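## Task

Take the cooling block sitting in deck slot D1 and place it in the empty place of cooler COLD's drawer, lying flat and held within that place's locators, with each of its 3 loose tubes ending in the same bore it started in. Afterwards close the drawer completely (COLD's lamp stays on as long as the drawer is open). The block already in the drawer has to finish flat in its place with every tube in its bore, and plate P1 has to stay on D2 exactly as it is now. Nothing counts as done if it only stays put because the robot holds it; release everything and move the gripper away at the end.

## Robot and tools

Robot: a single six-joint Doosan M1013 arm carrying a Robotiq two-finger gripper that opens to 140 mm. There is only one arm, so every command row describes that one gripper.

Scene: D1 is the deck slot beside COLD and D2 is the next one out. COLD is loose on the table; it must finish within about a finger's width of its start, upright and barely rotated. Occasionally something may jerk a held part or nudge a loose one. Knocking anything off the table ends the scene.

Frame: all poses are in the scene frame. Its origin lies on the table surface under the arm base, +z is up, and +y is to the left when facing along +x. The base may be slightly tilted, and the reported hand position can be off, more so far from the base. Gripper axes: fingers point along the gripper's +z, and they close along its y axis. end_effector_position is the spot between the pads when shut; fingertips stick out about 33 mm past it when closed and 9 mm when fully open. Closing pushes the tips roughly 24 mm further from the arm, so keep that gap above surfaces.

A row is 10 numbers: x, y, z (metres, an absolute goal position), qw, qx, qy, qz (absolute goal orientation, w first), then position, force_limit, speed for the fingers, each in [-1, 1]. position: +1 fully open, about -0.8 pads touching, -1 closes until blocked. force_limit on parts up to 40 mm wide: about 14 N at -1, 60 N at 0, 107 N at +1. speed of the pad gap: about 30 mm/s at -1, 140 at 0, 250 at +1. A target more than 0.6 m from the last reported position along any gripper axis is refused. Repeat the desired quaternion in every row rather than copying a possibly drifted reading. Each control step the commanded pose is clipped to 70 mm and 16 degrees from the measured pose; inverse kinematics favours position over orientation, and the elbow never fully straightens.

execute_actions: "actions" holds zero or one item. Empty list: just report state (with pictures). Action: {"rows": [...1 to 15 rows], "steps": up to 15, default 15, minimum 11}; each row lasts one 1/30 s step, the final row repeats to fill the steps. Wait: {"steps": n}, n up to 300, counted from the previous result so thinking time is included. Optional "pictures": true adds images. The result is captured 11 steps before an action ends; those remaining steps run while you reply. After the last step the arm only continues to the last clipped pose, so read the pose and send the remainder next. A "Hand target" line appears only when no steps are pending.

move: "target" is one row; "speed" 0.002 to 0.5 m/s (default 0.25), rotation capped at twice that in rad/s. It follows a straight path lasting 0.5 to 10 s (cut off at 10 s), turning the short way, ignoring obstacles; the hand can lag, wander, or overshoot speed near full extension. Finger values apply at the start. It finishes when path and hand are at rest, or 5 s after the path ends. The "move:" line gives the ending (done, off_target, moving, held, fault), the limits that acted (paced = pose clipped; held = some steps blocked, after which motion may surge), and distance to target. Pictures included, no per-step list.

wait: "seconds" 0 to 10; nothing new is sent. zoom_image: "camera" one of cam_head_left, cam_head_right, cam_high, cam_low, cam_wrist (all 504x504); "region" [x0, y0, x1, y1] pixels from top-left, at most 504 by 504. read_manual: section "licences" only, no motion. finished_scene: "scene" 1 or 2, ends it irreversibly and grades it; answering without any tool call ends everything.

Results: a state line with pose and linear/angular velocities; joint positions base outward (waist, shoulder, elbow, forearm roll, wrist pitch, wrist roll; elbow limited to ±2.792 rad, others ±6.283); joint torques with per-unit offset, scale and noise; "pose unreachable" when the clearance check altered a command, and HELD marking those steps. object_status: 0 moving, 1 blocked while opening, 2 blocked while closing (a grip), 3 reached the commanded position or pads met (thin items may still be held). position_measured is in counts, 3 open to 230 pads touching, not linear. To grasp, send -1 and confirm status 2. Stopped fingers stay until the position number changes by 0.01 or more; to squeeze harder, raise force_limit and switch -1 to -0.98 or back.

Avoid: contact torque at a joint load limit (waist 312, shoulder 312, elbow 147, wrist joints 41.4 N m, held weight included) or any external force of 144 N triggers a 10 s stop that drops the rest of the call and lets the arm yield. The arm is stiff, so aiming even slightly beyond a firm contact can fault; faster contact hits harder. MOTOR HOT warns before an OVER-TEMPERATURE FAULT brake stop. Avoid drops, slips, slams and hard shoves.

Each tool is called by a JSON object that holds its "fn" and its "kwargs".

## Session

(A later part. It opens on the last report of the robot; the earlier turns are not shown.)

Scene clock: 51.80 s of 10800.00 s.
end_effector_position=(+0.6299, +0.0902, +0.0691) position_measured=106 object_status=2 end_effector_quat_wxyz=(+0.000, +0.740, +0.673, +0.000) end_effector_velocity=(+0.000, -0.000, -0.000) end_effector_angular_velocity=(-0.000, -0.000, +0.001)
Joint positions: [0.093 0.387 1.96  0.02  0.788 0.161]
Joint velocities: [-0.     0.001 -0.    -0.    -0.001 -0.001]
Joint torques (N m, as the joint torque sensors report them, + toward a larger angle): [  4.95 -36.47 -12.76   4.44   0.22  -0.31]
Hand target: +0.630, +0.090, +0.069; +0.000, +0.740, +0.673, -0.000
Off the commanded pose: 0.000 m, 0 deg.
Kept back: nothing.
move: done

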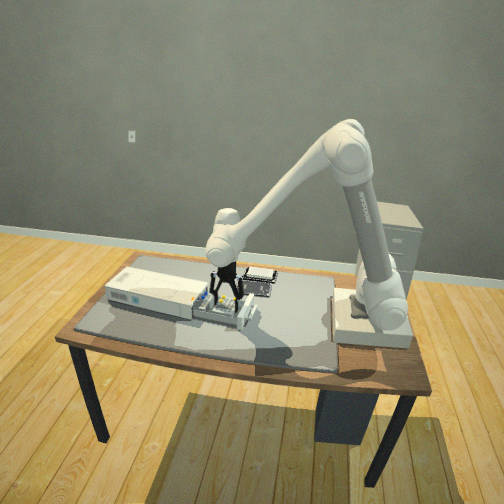

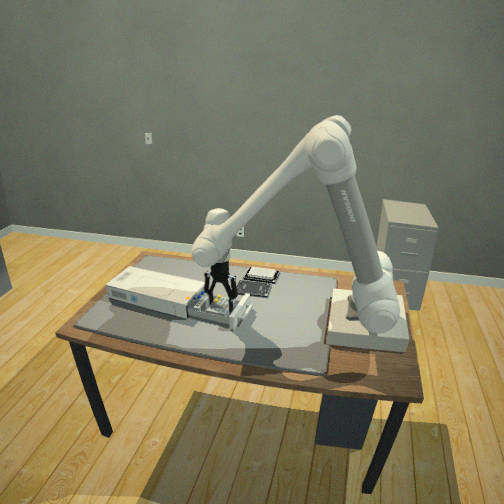

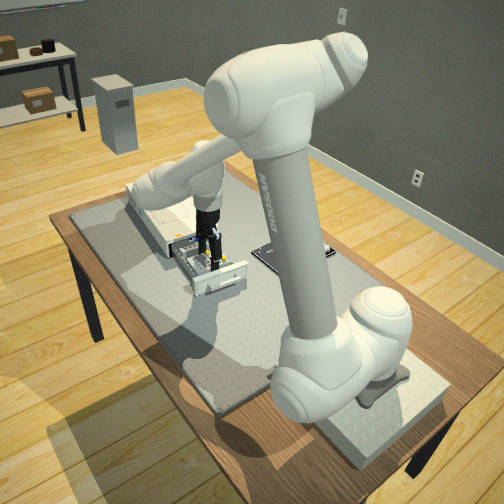

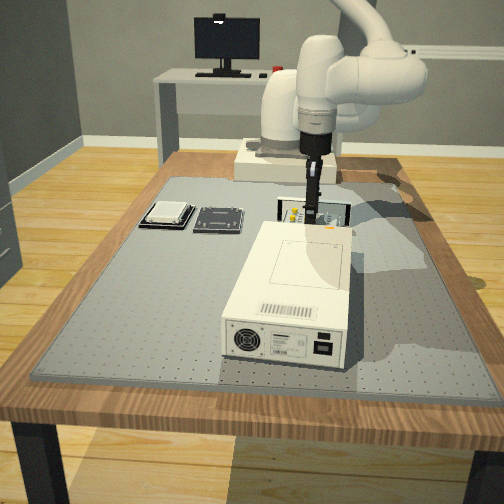

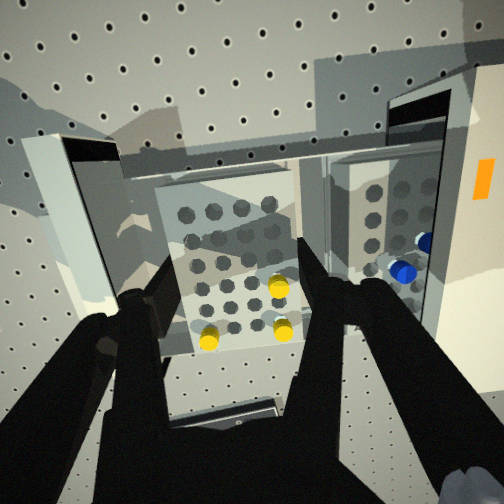

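{"fn": "move", "kwargs": {"target": [0.6298, 0.0902, 0.0703, 0, 0.7396, 0.6730, 0, 0.4, 0, -0.3], "speed": 0.01}}

{"fn": "move", "kwargs": {"target": [0.6298, 0.0902, 0.135, 0, 0.7396, 0.6730, 0, 0.4, 0, -0.3], "speed": 0.12}}

Scene clock: 52.80 s of 10800.00 s.
end_effector_position=(+0.6298, +0.0902, +0.0703) position_measured=78 object_status=3 end_effector_quat_wxyz=(-0.000, +0.740, +0.673, -0.000) end_effector_velocity=(+0.000, +0.000, +0.000) end_effector_angular_velocity=(-0.000, -0.000, +0.001)
Joint positions: [0.093 0.385 1.96  0.02  0.79  0.161]
Joint velocities: [ 0.    -0.    -0.    -0.     0.001 -0.   ]
Joint torques (N m, as the joint torque sensors report them, + toward a larger angle): [  1.93 -68.99 -29.68   4.21   0.33   0.39]
Hand target: +0.630, +0.090, +0.070; -0.000, +0.740, +0.673, +0.000
Off the commanded pose: 0.000 m, 0 deg.
Kept back: nothing.
move: done

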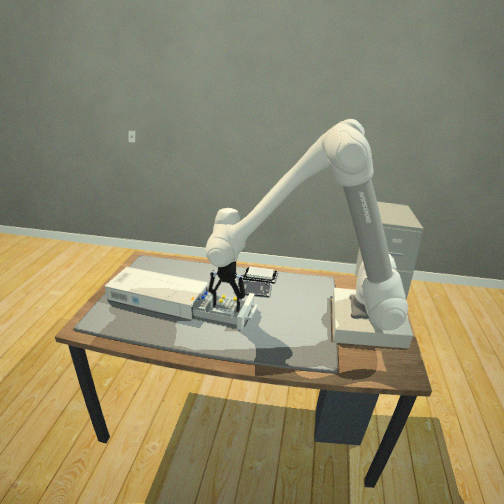

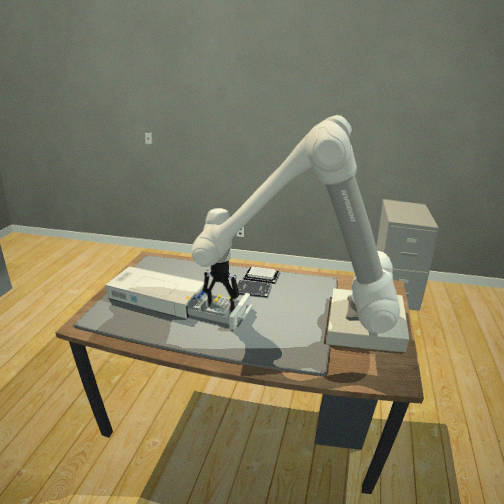

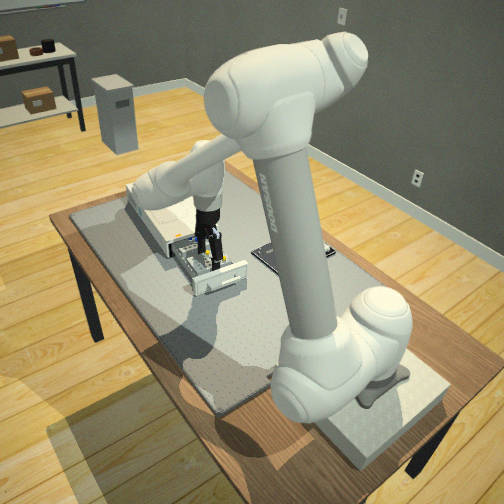

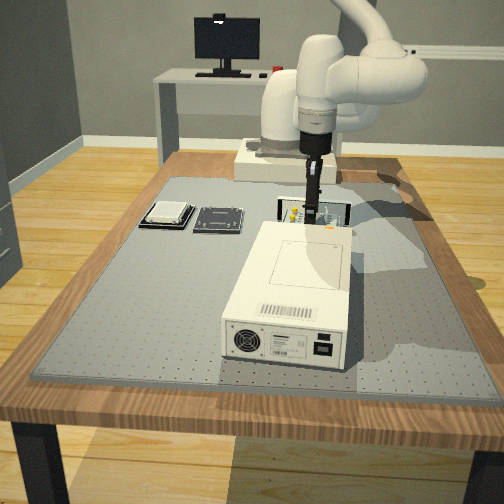

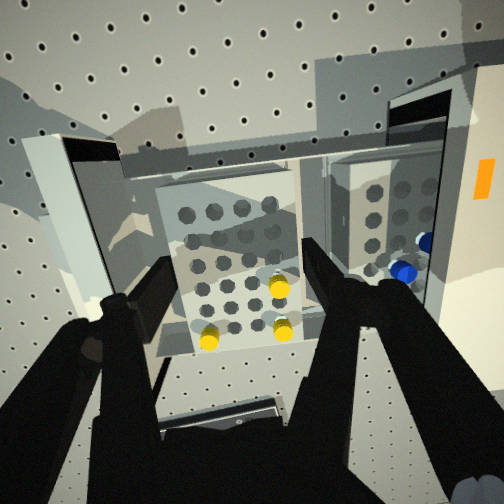

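Scene clock: 53.77 s of 10800.00 s.
end_effector_position=(+0.6298, +0.0902, +0.1349) position_measured=78 object_status=3 end_effector_quat_wxyz=(-0.000, +0.740, +0.673, -0.000) end_effector_velocity=(+0.001, +0.001, +0.002) end_effector_angular_velocity=(-0.000, -0.001, +0.001)
Joint positions: [0.092 0.311 1.917 0.018 0.906 0.163]
Joint velocities: [ 0.001 -0.002 -0.002 -0.001  0.003  0.   ]
Joint torques (N m, as the joint torque sensors report them, + toward a larger angle): [  2.89 -65.56 -35.67   4.3    0.5   -0.05]
Hand target: +0.630, +0.090, +0.135; -0.000, +0.740, +0.673, +0.000
Off the commanded pose: 0.000 m, 0 deg.
Kept back: nothing.
move: done

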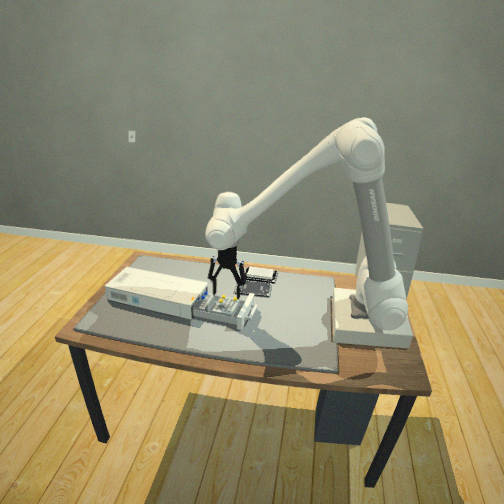

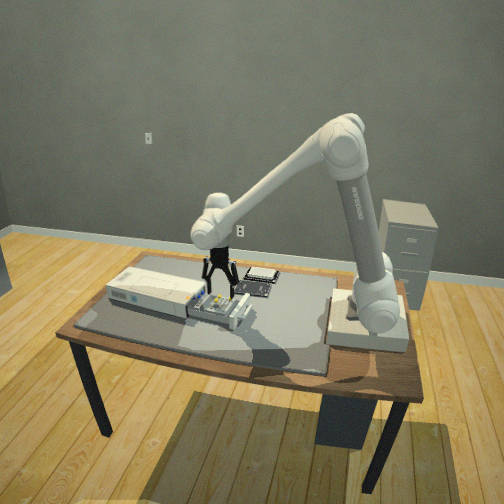

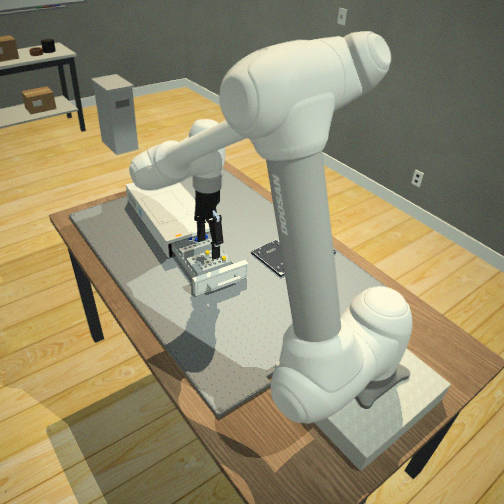

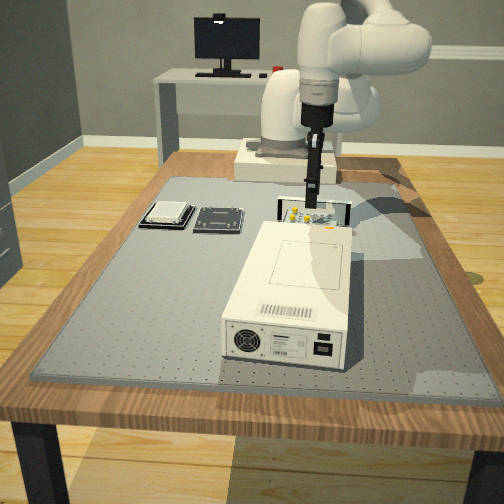

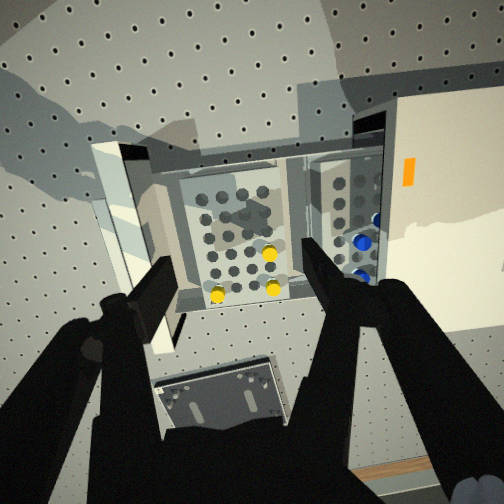

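{"fn": "zoom_image", "kwargs": {"camera": "cam_wrist", "region": [80, 120, 400, 360]}}

Region (80, 120, 400, 360) of cam_wrist's 504x504 image, scaled by 1.575, with more detail than that image has; it fills the top 378 rows of this view, and the rest is white.

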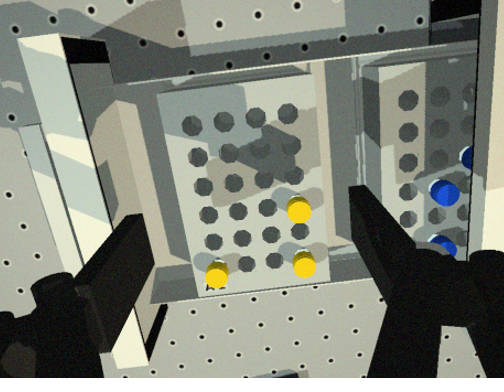

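{"fn": "move", "kwargs": {"target": [0.4979, 0.1030, 0.132, 0, 0.7396, 0.6730, 0, -0.28, 0, 0], "speed": 0.2}}

Scene clock: 56.03 s of 10800.00 s.
end_effector_position=(+0.4980, +0.1028, +0.1319) position_measured=164 object_status=3 end_effector_quat_wxyz=(-0.000, +0.740, +0.673, -0.000) end_effector_velocity=(-0.001, -0.000, +0.001) end_effector_angular_velocity=(+0.000, -0.001, -0.002)
Joint positions: [0.137 0.137 2.156 0.018 0.842 0.207]
Joint velocities: [-0.001 -0.003  0.002  0.    -0.     0.001]
Joint torques (N m, as the joint torque sensors report them, + toward a larger angle): [  2.27 -42.56 -33.28   4.09   0.45   0.25]
Hand target: +0.498, +0.103, +0.132; +0.000, +0.740, +0.673, -0.000
Off the commanded pose: 0.000 m, 0 deg.
Kept back: nothing.
move: done

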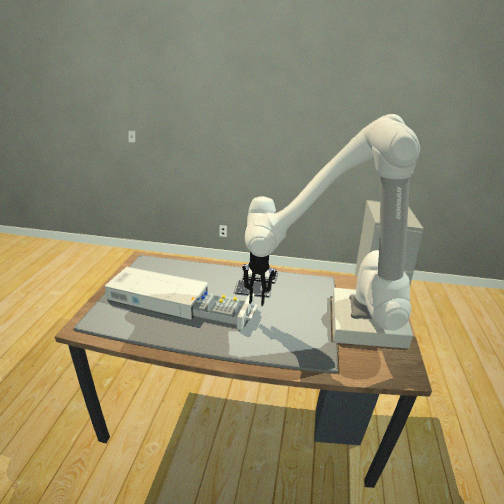

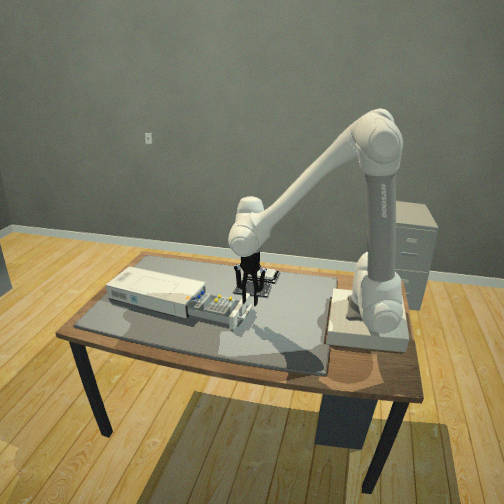

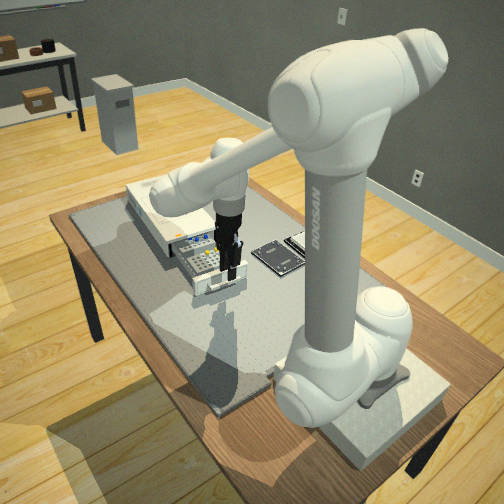

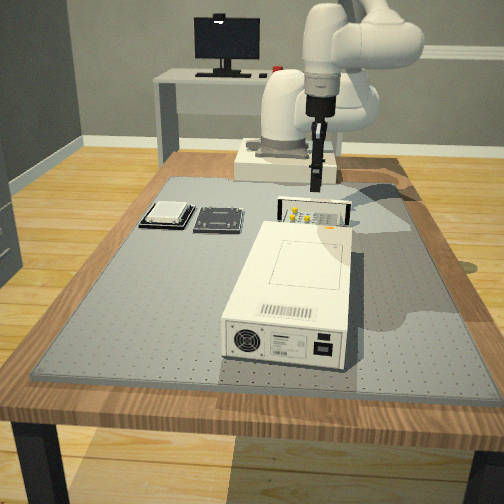

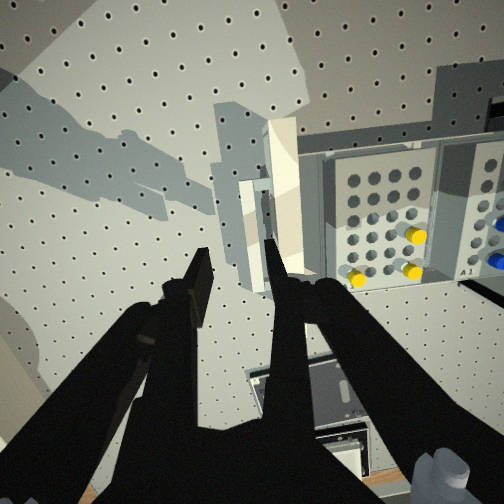

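{"fn": "move", "kwargs": {"target": [0.4979, 0.1030, 0.100, 0, 0.7396, 0.6730, 0, -0.28, 0, 0], "speed": 0.08}}

Scene clock: 57.23 s of 10800.00 s.
end_effector_position=(+0.4979, +0.1030, +0.1001) position_measured=164 object_status=3 end_effector_quat_wxyz=(+0.000, +0.740, +0.673, +0.000) end_effector_velocity=(+0.000, +0.000, -0.001) end_effector_angular_velocity=(+0.000, -0.000, +0.001)
Joint positions: [0.139 0.179 2.181 0.019 0.774 0.207]
Joint velocities: [ 0.     0.002  0.     0.    -0.003 -0.001]
Joint torques (N m, as the joint torque sensors report them, + toward a larger angle): [  0.25 -48.99 -29.62   4.02   0.61   0.  ]
Hand target: +0.498, +0.103, +0.100; +0.000, +0.740, +0.673, -0.000
Off the commanded pose: 0.000 m, 0 deg.
Kept back: nothing.
move: done

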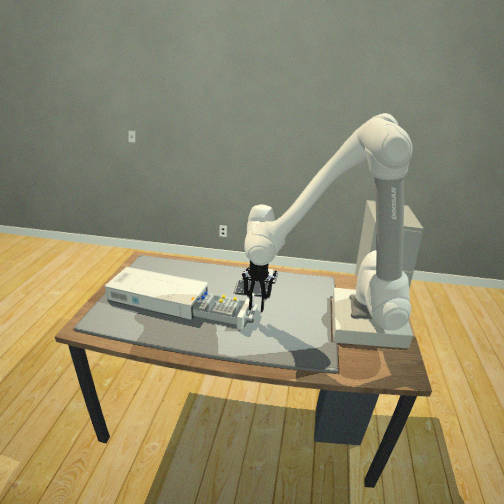

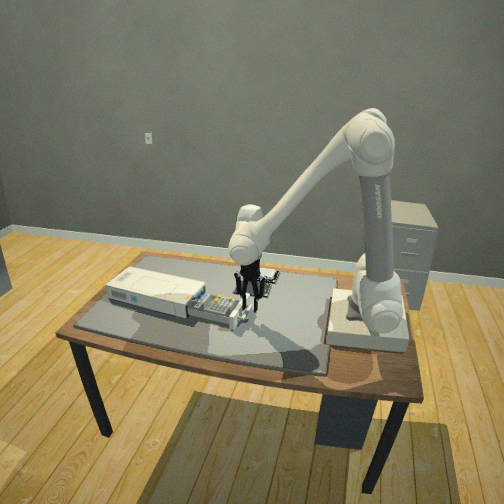

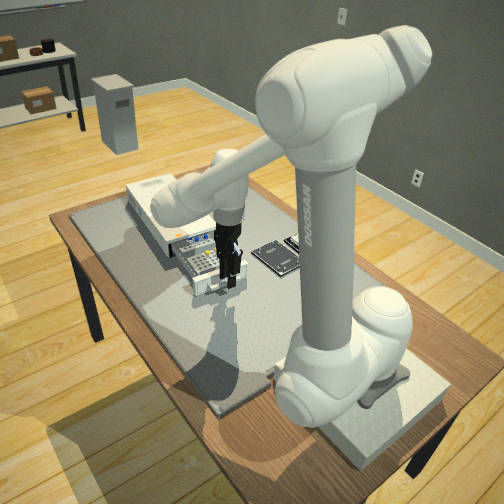

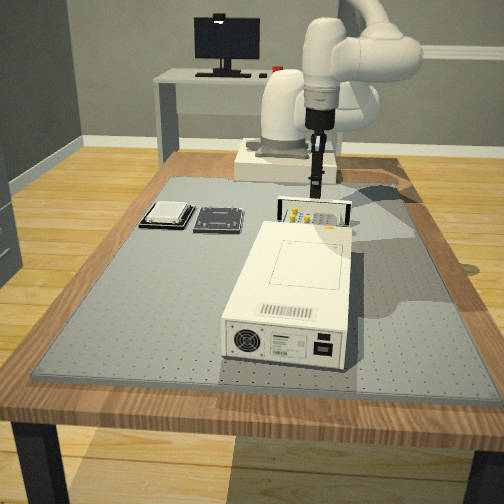

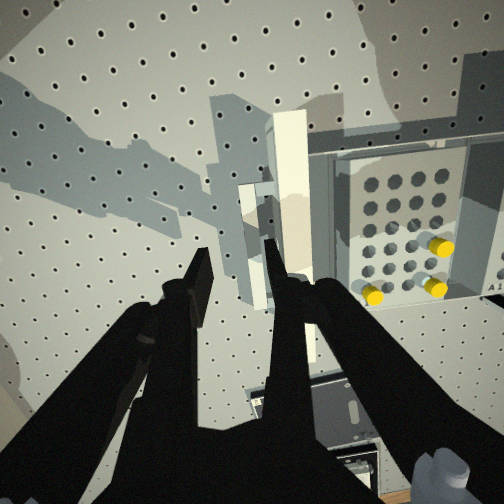

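{"fn": "move", "kwargs": {"target": [0.4979, 0.1030, 0.073, 0, 0.7396, 0.6730, 0, -0.28, 0, 0], "speed": 0.05}}

Scene clock: 58.37 s of 10800.00 s.
end_effector_position=(+0.4979, +0.1030, +0.0731) position_measured=164 object_status=3 end_effector_quat_wxyz=(+0.000, +0.740, +0.673, +0.000) end_effector_velocity=(-0.001, +0.000, -0.002) end_effector_angular_velocity=(-0.001, +0.001, +0.002)
Joint positions: [0.139 0.219 2.2   0.021 0.716 0.206]
Joint velocities: [ 0.001  0.003  0.002 -0.001 -0.004  0.   ]
Joint torques (N m, as the joint torque sensors report them, + toward a larger angle): [  2.83 -48.57 -29.57   4.42   0.82  -0.03]
Hand target: +0.498, +0.103, +0.073; +0.000, +0.740, +0.673, -0.000
Off the commanded pose: 0.000 m, 0 deg.
Kept back: nothing.
move: done

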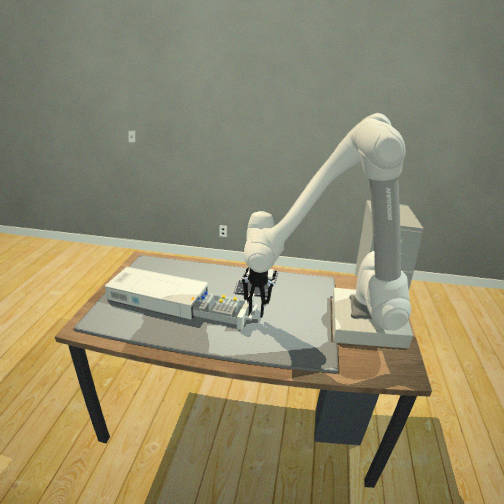

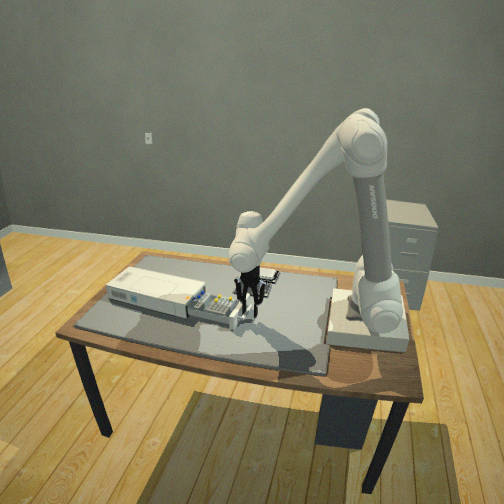

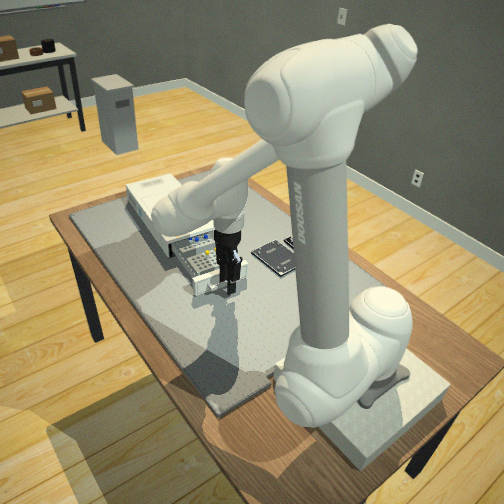

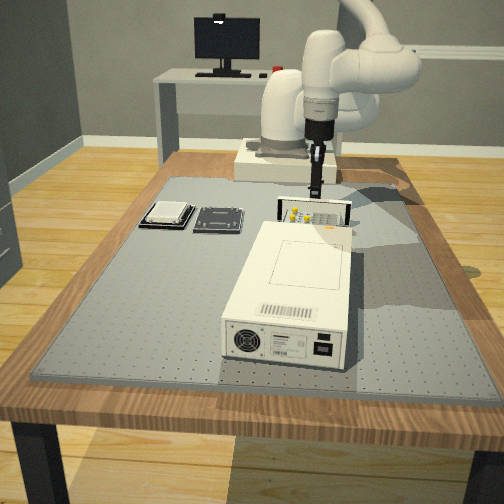

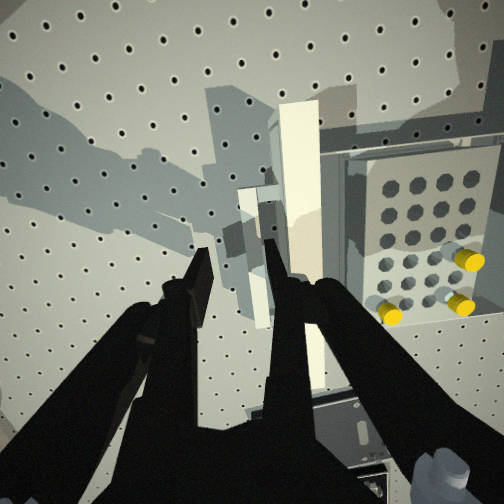

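{"fn": "move", "kwargs": {"target": [0.690, 0.0848, 0.073, 0, 0.7396, 0.6730, 0, -0.28, 0, 0], "speed": 0.09}}

Scene clock: 61.30 s of 10800.00 s.
end_effector_position=(+0.6899, +0.0851, +0.0731) position_measured=164 object_status=3 end_effector_quat_wxyz=(-0.000, +0.740, +0.673, +0.000) end_effector_velocity=(+0.001, -0.001, -0.000) end_effector_angular_velocity=(-0.001, +0.001, -0.000)
Joint positions: [0.079 0.455 1.839 0.019 0.841 0.148]
Joint velocities: [-0.001  0.001 -0.002 -0.001  0.001  0.   ]
Joint torques (N m, as the joint torque sensors report them, + toward a larger angle): [  1.04 -74.48 -32.69   4.15   0.09  -0.02]
Hand target: +0.690, +0.085, +0.073; -0.000, +0.740, +0.673, +0.000
Off the commanded pose: 0.000 m, 0 deg.
Kept back: nothing.
move: done

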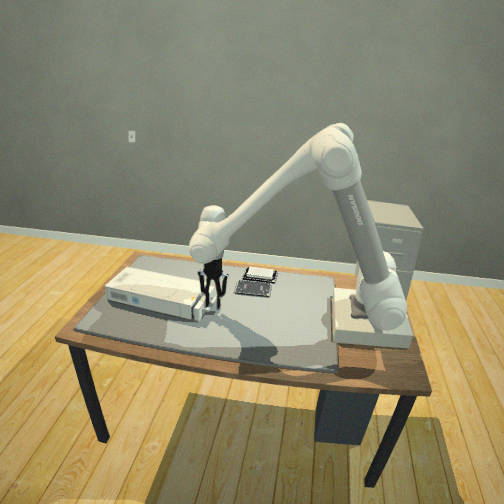

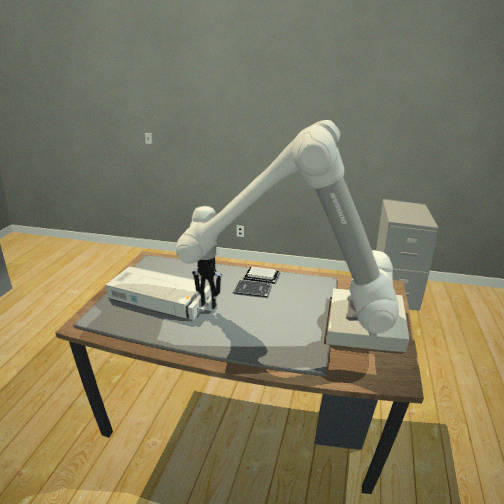

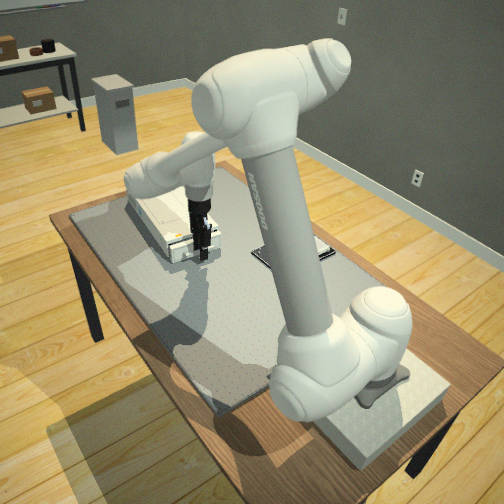

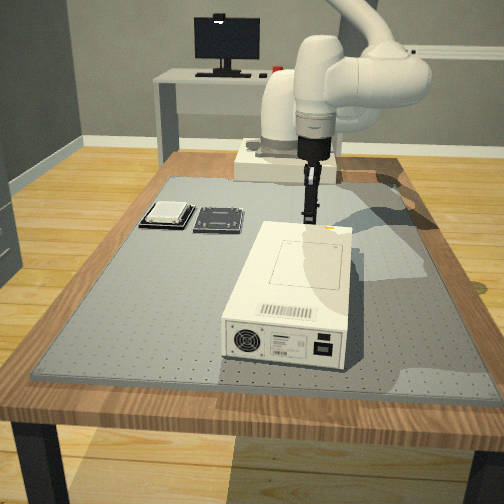

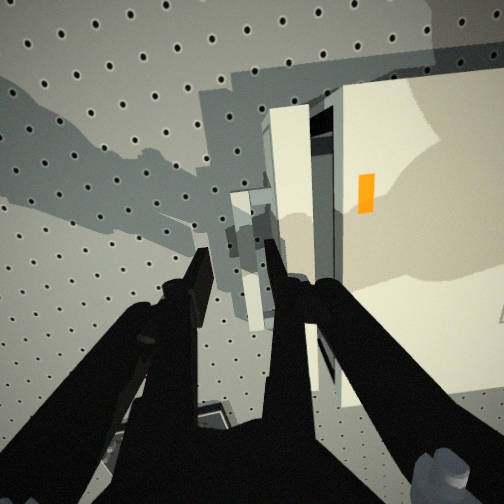

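{"fn": "move", "kwargs": {"target": [0.7028, 0.0836, 0.073, 0, 0.7396, 0.6730, 0, -0.28, 0, 0], "speed": 0.02}}

Scene clock: 62.43 s of 10800.00 s.
end_effector_position=(+0.7027, +0.0836, +0.0730) position_measured=164 object_status=3 end_effector_quat_wxyz=(+0.000, +0.740, +0.673, +0.000) end_effector_velocity=(+0.001, -0.000, -0.000) end_effector_angular_velocity=(+0.000, +0.000, -0.000)
Joint positions: [0.075 0.471 1.813 0.019 0.851 0.145]
Joint velocities: [-0.001  0.002 -0.003  0.     0.001 -0.   ]
Joint torques (N m, as the joint torque sensors report them, + toward a larger angle): [  2.41 -77.95 -32.82   3.83   0.48   0.02]
Hand target: +0.703, +0.084, +0.073; -0.000, +0.740, +0.673, +0.000
Off the commanded pose: 0.000 m, 0 deg.
Kept back: nothing.
move: done

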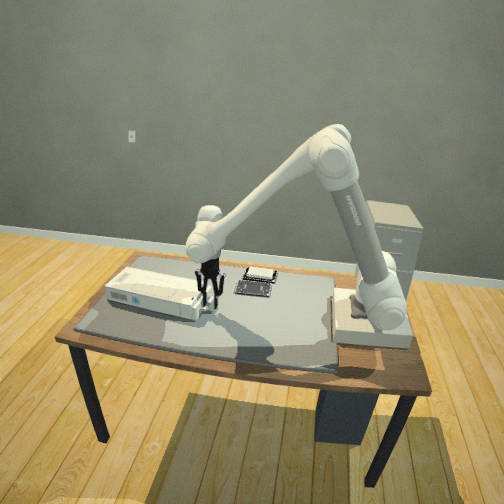

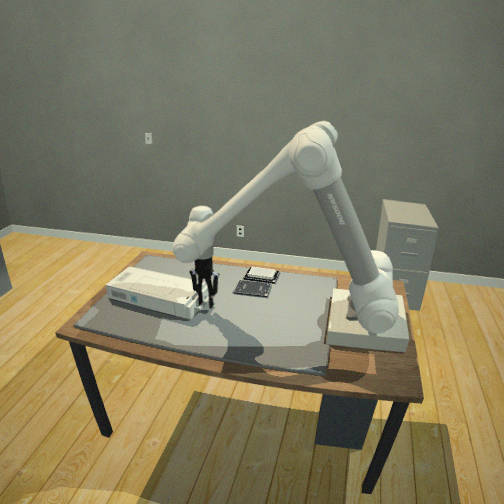

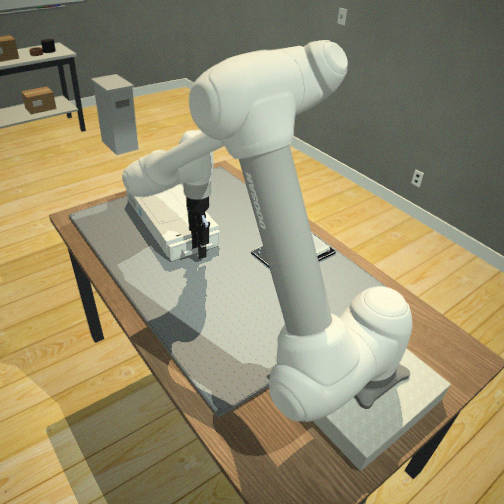

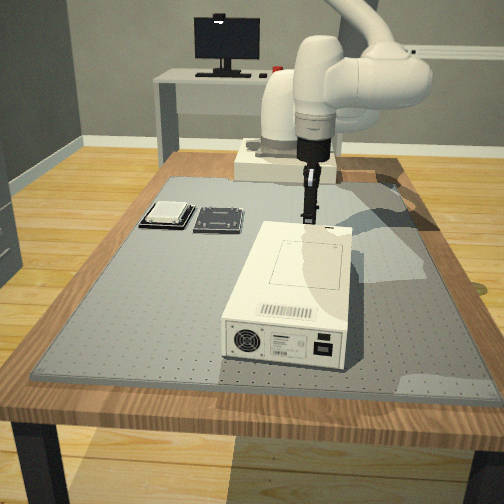

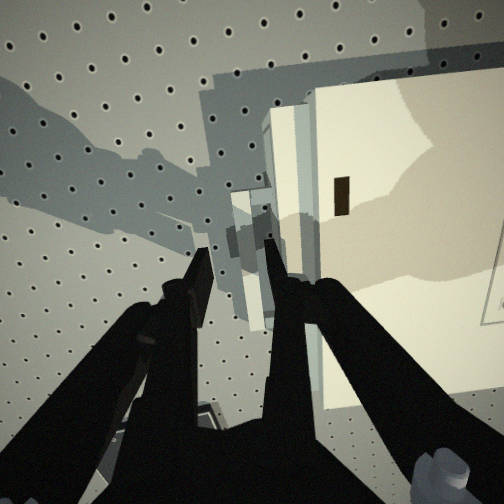

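{"fn": "move", "kwargs": {"target": [0.6960, 0.0843, 0.150, 0, 0.7396, 0.6730, 0, -0.28, 0, 0], "speed": 0.12}}

{"fn": "move", "kwargs": {"target": [0.58, 0.09, 0.26, 0, 0.7396, 0.6730, 0, 0.6, 0, 0], "speed": 0.25}}

Scene clock: 64.17 s of 10800.00 s.
end_effector_position=(+0.6960, +0.0843, +0.1499) position_measured=164 object_status=3 end_effector_quat_wxyz=(-0.000, +0.740, +0.673, -0.000) end_effector_velocity=(-0.000, +0.000, +0.001) end_effector_angular_velocity=(+0.000, +0.000, +0.001)
Joint positions: [0.075 0.385 1.776 0.017 0.974 0.148]
Joint velocities: [ 0.    -0.001 -0.001  0.     0.003 -0.   ]
Joint torques (N m, as the joint torque sensors report them, + toward a larger angle): [  2.5  -73.65 -36.23   4.71   0.21  -0.28]
Hand target: +0.696, +0.084, +0.150; -0.000, +0.740, +0.673, +0.000
Off the commanded pose: 0.000 m, 0 deg.
Kept back: nothing.
move: done

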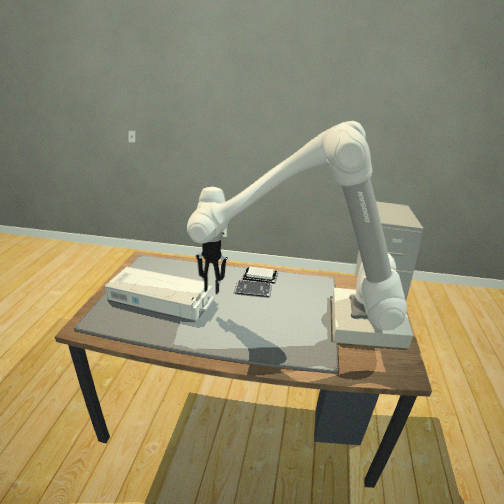

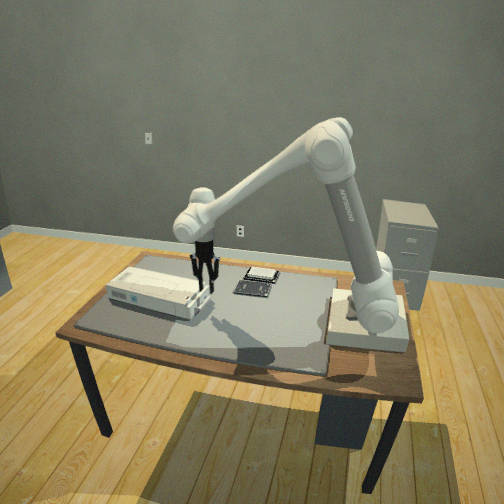

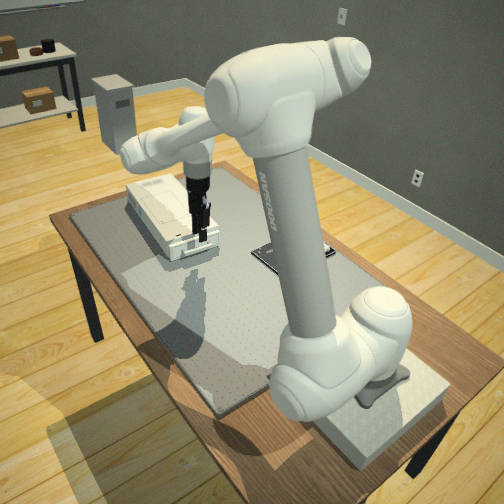

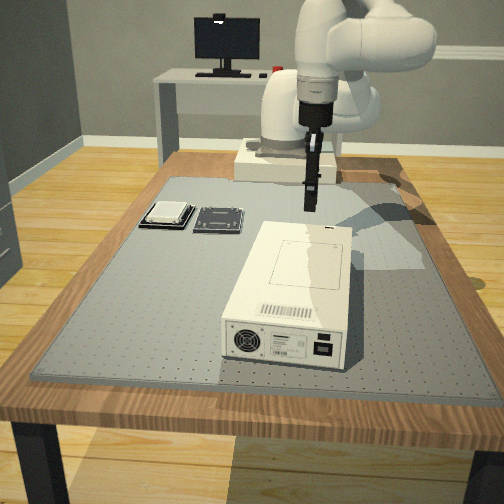

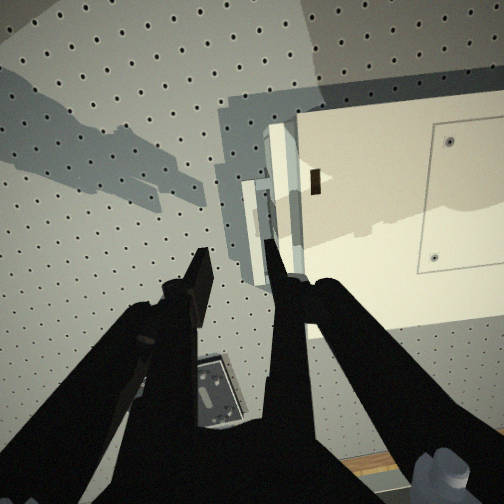

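Scene clock: 65.37 s of 10800.00 s.
end_effector_position=(+0.5800, +0.0898, +0.2598) position_measured=53 object_status=3 end_effector_quat_wxyz=(-0.000, +0.740, +0.673, -0.000) end_effector_velocity=(-0.000, +0.000, +0.002) end_effector_angular_velocity=(+0.000, -0.001, +0.002)
Joint positions: [0.095 0.126 1.893 0.015 1.116 0.17 ]
Joint velocities: [ 0.001 -0.002 -0.    -0.     0.002 -0.002]
Joint torques (N m, as the joint torque sensors report them, + toward a larger angle): [  0.23 -48.36 -37.79   4.8    0.44   0.18]
Hand target: +0.580, +0.090, +0.260; -0.000, +0.740, +0.673, -0.000
Off the commanded pose: 0.000 m, 0 deg.
Kept back: nothing.
move: done

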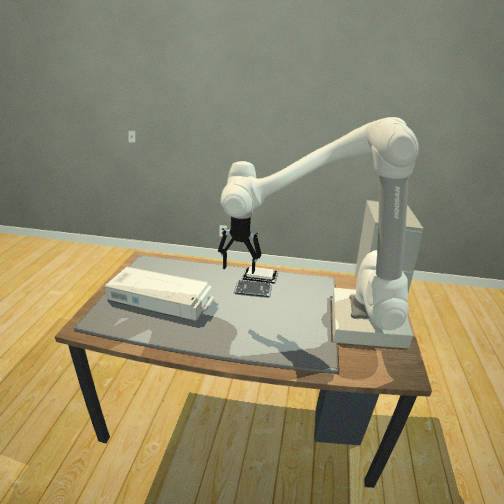

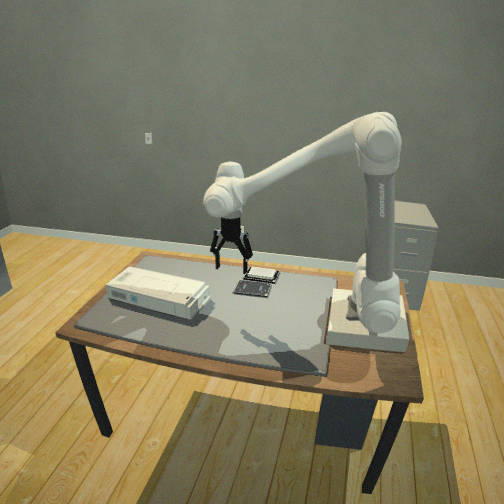

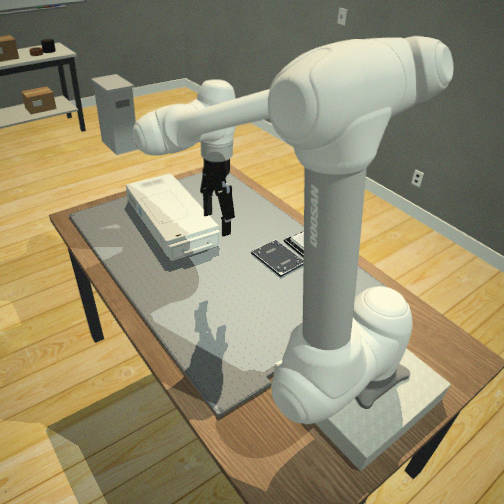

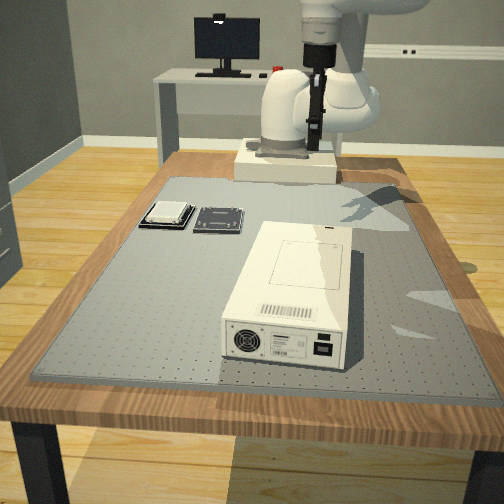

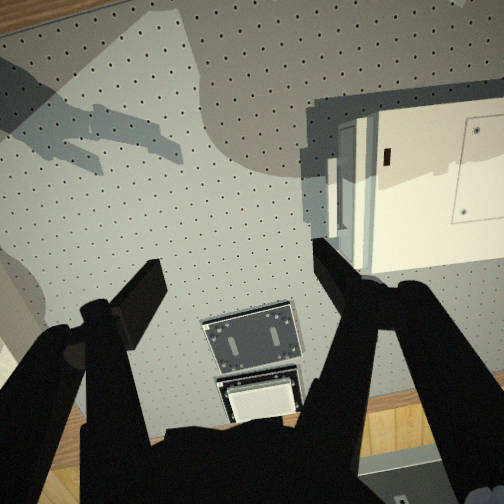

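{"fn": "finished_scene", "kwargs": {"scene": 2}}

The scene is finished: the task was done.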